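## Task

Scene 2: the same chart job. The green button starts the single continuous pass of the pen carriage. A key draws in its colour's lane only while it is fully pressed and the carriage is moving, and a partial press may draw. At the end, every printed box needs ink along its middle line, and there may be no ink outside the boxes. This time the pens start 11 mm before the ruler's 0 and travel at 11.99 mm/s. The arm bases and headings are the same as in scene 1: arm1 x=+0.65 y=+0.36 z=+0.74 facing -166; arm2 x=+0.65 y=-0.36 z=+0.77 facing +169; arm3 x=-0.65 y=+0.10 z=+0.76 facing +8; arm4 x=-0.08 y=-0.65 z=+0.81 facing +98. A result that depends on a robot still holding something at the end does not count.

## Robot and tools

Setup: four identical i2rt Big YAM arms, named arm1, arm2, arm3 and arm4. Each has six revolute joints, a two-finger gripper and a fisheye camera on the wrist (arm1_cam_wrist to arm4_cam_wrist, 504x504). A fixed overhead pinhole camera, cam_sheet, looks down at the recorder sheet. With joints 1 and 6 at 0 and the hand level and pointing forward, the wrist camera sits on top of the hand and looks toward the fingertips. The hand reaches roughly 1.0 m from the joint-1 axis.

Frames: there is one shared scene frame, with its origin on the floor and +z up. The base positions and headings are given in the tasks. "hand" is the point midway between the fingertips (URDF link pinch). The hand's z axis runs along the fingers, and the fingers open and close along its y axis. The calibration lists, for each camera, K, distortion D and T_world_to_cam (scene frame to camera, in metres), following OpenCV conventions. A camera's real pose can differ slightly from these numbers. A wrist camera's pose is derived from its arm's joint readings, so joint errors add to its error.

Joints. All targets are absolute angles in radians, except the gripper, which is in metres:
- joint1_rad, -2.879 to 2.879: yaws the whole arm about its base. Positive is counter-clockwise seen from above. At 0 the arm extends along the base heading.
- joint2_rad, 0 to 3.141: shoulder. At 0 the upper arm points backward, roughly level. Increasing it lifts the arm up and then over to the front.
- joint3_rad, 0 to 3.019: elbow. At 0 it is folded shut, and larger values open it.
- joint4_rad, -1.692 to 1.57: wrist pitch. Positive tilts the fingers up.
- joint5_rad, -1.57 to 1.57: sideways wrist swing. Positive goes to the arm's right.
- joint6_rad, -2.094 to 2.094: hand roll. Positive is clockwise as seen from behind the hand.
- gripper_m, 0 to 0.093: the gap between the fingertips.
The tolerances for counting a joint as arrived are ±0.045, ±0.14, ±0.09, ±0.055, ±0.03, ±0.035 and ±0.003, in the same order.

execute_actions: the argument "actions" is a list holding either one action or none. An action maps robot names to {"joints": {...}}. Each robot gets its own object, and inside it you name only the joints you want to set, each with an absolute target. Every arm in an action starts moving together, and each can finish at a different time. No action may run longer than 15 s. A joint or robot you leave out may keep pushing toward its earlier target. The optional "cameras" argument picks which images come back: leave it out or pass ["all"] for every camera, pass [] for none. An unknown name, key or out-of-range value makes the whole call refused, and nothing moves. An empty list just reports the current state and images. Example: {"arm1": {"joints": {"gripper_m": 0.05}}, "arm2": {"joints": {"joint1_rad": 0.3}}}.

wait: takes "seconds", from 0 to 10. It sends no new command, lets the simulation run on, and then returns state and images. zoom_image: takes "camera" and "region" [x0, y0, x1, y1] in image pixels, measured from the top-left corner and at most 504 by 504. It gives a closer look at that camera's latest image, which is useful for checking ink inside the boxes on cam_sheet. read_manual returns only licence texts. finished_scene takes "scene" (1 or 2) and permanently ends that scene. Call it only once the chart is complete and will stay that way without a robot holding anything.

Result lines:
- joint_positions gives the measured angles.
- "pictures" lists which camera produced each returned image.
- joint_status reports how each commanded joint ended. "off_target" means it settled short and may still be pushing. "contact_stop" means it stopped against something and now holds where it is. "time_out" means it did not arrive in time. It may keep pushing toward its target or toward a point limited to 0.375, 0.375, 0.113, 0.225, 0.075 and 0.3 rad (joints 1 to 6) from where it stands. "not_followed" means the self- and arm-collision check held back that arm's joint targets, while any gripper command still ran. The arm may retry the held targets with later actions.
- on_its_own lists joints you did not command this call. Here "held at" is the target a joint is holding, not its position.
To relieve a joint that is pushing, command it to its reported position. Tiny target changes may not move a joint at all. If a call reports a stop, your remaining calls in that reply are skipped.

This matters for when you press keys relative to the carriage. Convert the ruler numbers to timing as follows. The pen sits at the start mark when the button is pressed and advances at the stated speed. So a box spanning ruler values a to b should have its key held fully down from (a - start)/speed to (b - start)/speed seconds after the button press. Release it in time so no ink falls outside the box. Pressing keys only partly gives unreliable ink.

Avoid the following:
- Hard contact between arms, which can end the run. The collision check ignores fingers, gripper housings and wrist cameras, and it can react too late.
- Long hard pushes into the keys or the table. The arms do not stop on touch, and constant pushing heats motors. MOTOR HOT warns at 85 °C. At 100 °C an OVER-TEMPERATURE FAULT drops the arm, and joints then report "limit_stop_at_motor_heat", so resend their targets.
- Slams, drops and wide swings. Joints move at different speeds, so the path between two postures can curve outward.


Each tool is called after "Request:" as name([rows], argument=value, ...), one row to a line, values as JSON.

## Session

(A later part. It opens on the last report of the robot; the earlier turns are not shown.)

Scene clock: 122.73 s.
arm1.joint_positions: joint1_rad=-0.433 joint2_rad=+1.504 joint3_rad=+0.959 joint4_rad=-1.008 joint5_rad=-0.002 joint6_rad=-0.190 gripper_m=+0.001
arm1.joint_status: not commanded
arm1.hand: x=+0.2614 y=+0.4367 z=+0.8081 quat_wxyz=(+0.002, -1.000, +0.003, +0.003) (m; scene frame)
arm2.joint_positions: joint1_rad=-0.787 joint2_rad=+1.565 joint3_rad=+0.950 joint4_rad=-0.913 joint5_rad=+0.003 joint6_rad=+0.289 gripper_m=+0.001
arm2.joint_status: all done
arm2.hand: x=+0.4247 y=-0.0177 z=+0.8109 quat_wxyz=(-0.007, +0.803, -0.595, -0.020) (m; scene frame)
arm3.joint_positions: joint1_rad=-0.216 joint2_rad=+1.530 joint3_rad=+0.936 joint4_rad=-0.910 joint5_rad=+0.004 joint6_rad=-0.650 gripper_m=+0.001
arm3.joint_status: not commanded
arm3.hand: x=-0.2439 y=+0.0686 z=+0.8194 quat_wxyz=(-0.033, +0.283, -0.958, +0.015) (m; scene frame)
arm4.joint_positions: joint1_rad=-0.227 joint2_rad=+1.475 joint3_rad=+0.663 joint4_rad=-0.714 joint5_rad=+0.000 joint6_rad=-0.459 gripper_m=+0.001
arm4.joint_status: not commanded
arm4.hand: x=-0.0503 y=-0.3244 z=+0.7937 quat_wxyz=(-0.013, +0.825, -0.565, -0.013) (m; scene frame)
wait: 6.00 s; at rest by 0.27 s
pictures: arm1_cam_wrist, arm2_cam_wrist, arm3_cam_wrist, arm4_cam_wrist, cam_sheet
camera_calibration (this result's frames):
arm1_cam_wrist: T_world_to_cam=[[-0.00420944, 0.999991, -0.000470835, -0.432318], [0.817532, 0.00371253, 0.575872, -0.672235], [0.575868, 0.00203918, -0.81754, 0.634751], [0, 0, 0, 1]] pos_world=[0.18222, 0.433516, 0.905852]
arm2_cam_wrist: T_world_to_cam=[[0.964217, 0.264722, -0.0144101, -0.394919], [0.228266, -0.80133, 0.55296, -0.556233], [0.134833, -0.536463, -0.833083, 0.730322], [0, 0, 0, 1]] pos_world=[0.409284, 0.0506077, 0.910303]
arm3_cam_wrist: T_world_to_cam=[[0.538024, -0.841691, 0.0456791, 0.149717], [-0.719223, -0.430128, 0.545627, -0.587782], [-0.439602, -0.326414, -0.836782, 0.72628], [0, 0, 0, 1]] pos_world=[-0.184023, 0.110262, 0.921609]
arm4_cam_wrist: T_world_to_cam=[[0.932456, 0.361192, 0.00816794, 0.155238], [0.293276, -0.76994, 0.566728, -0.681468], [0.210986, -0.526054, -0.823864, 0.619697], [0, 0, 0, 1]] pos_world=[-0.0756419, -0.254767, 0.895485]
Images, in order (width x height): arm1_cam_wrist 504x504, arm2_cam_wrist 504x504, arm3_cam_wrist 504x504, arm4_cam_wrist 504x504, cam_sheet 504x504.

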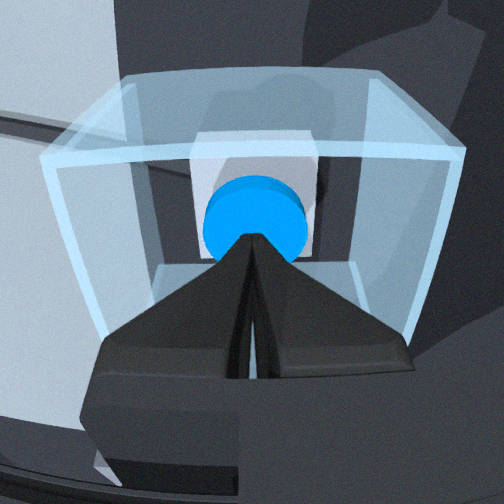

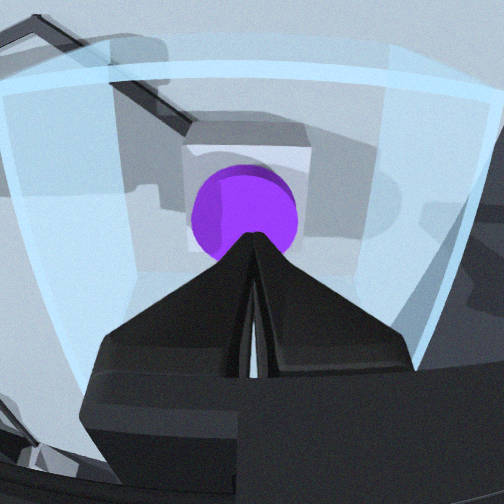

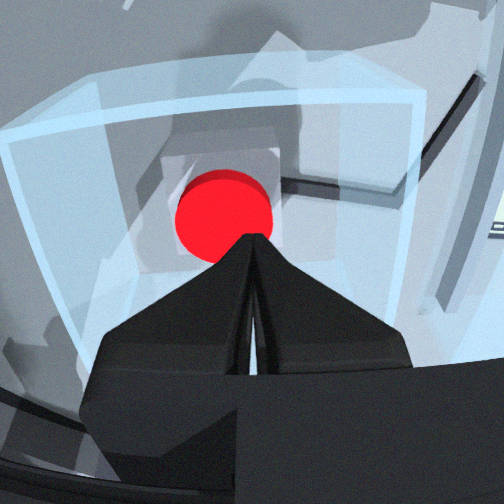

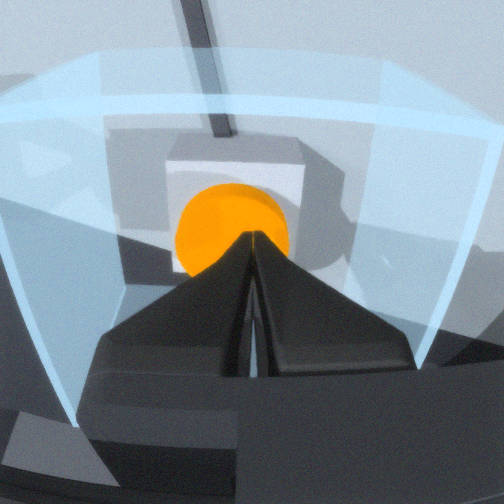

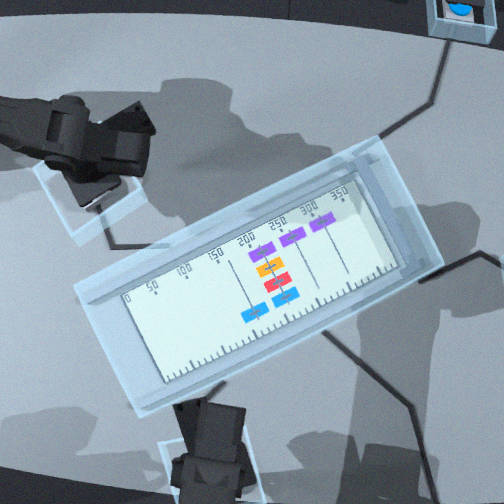

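All seven boxes have ink across their middle lines and none outside.

Request:
finished_scene(scene=2)

The scene is finished: the task was done.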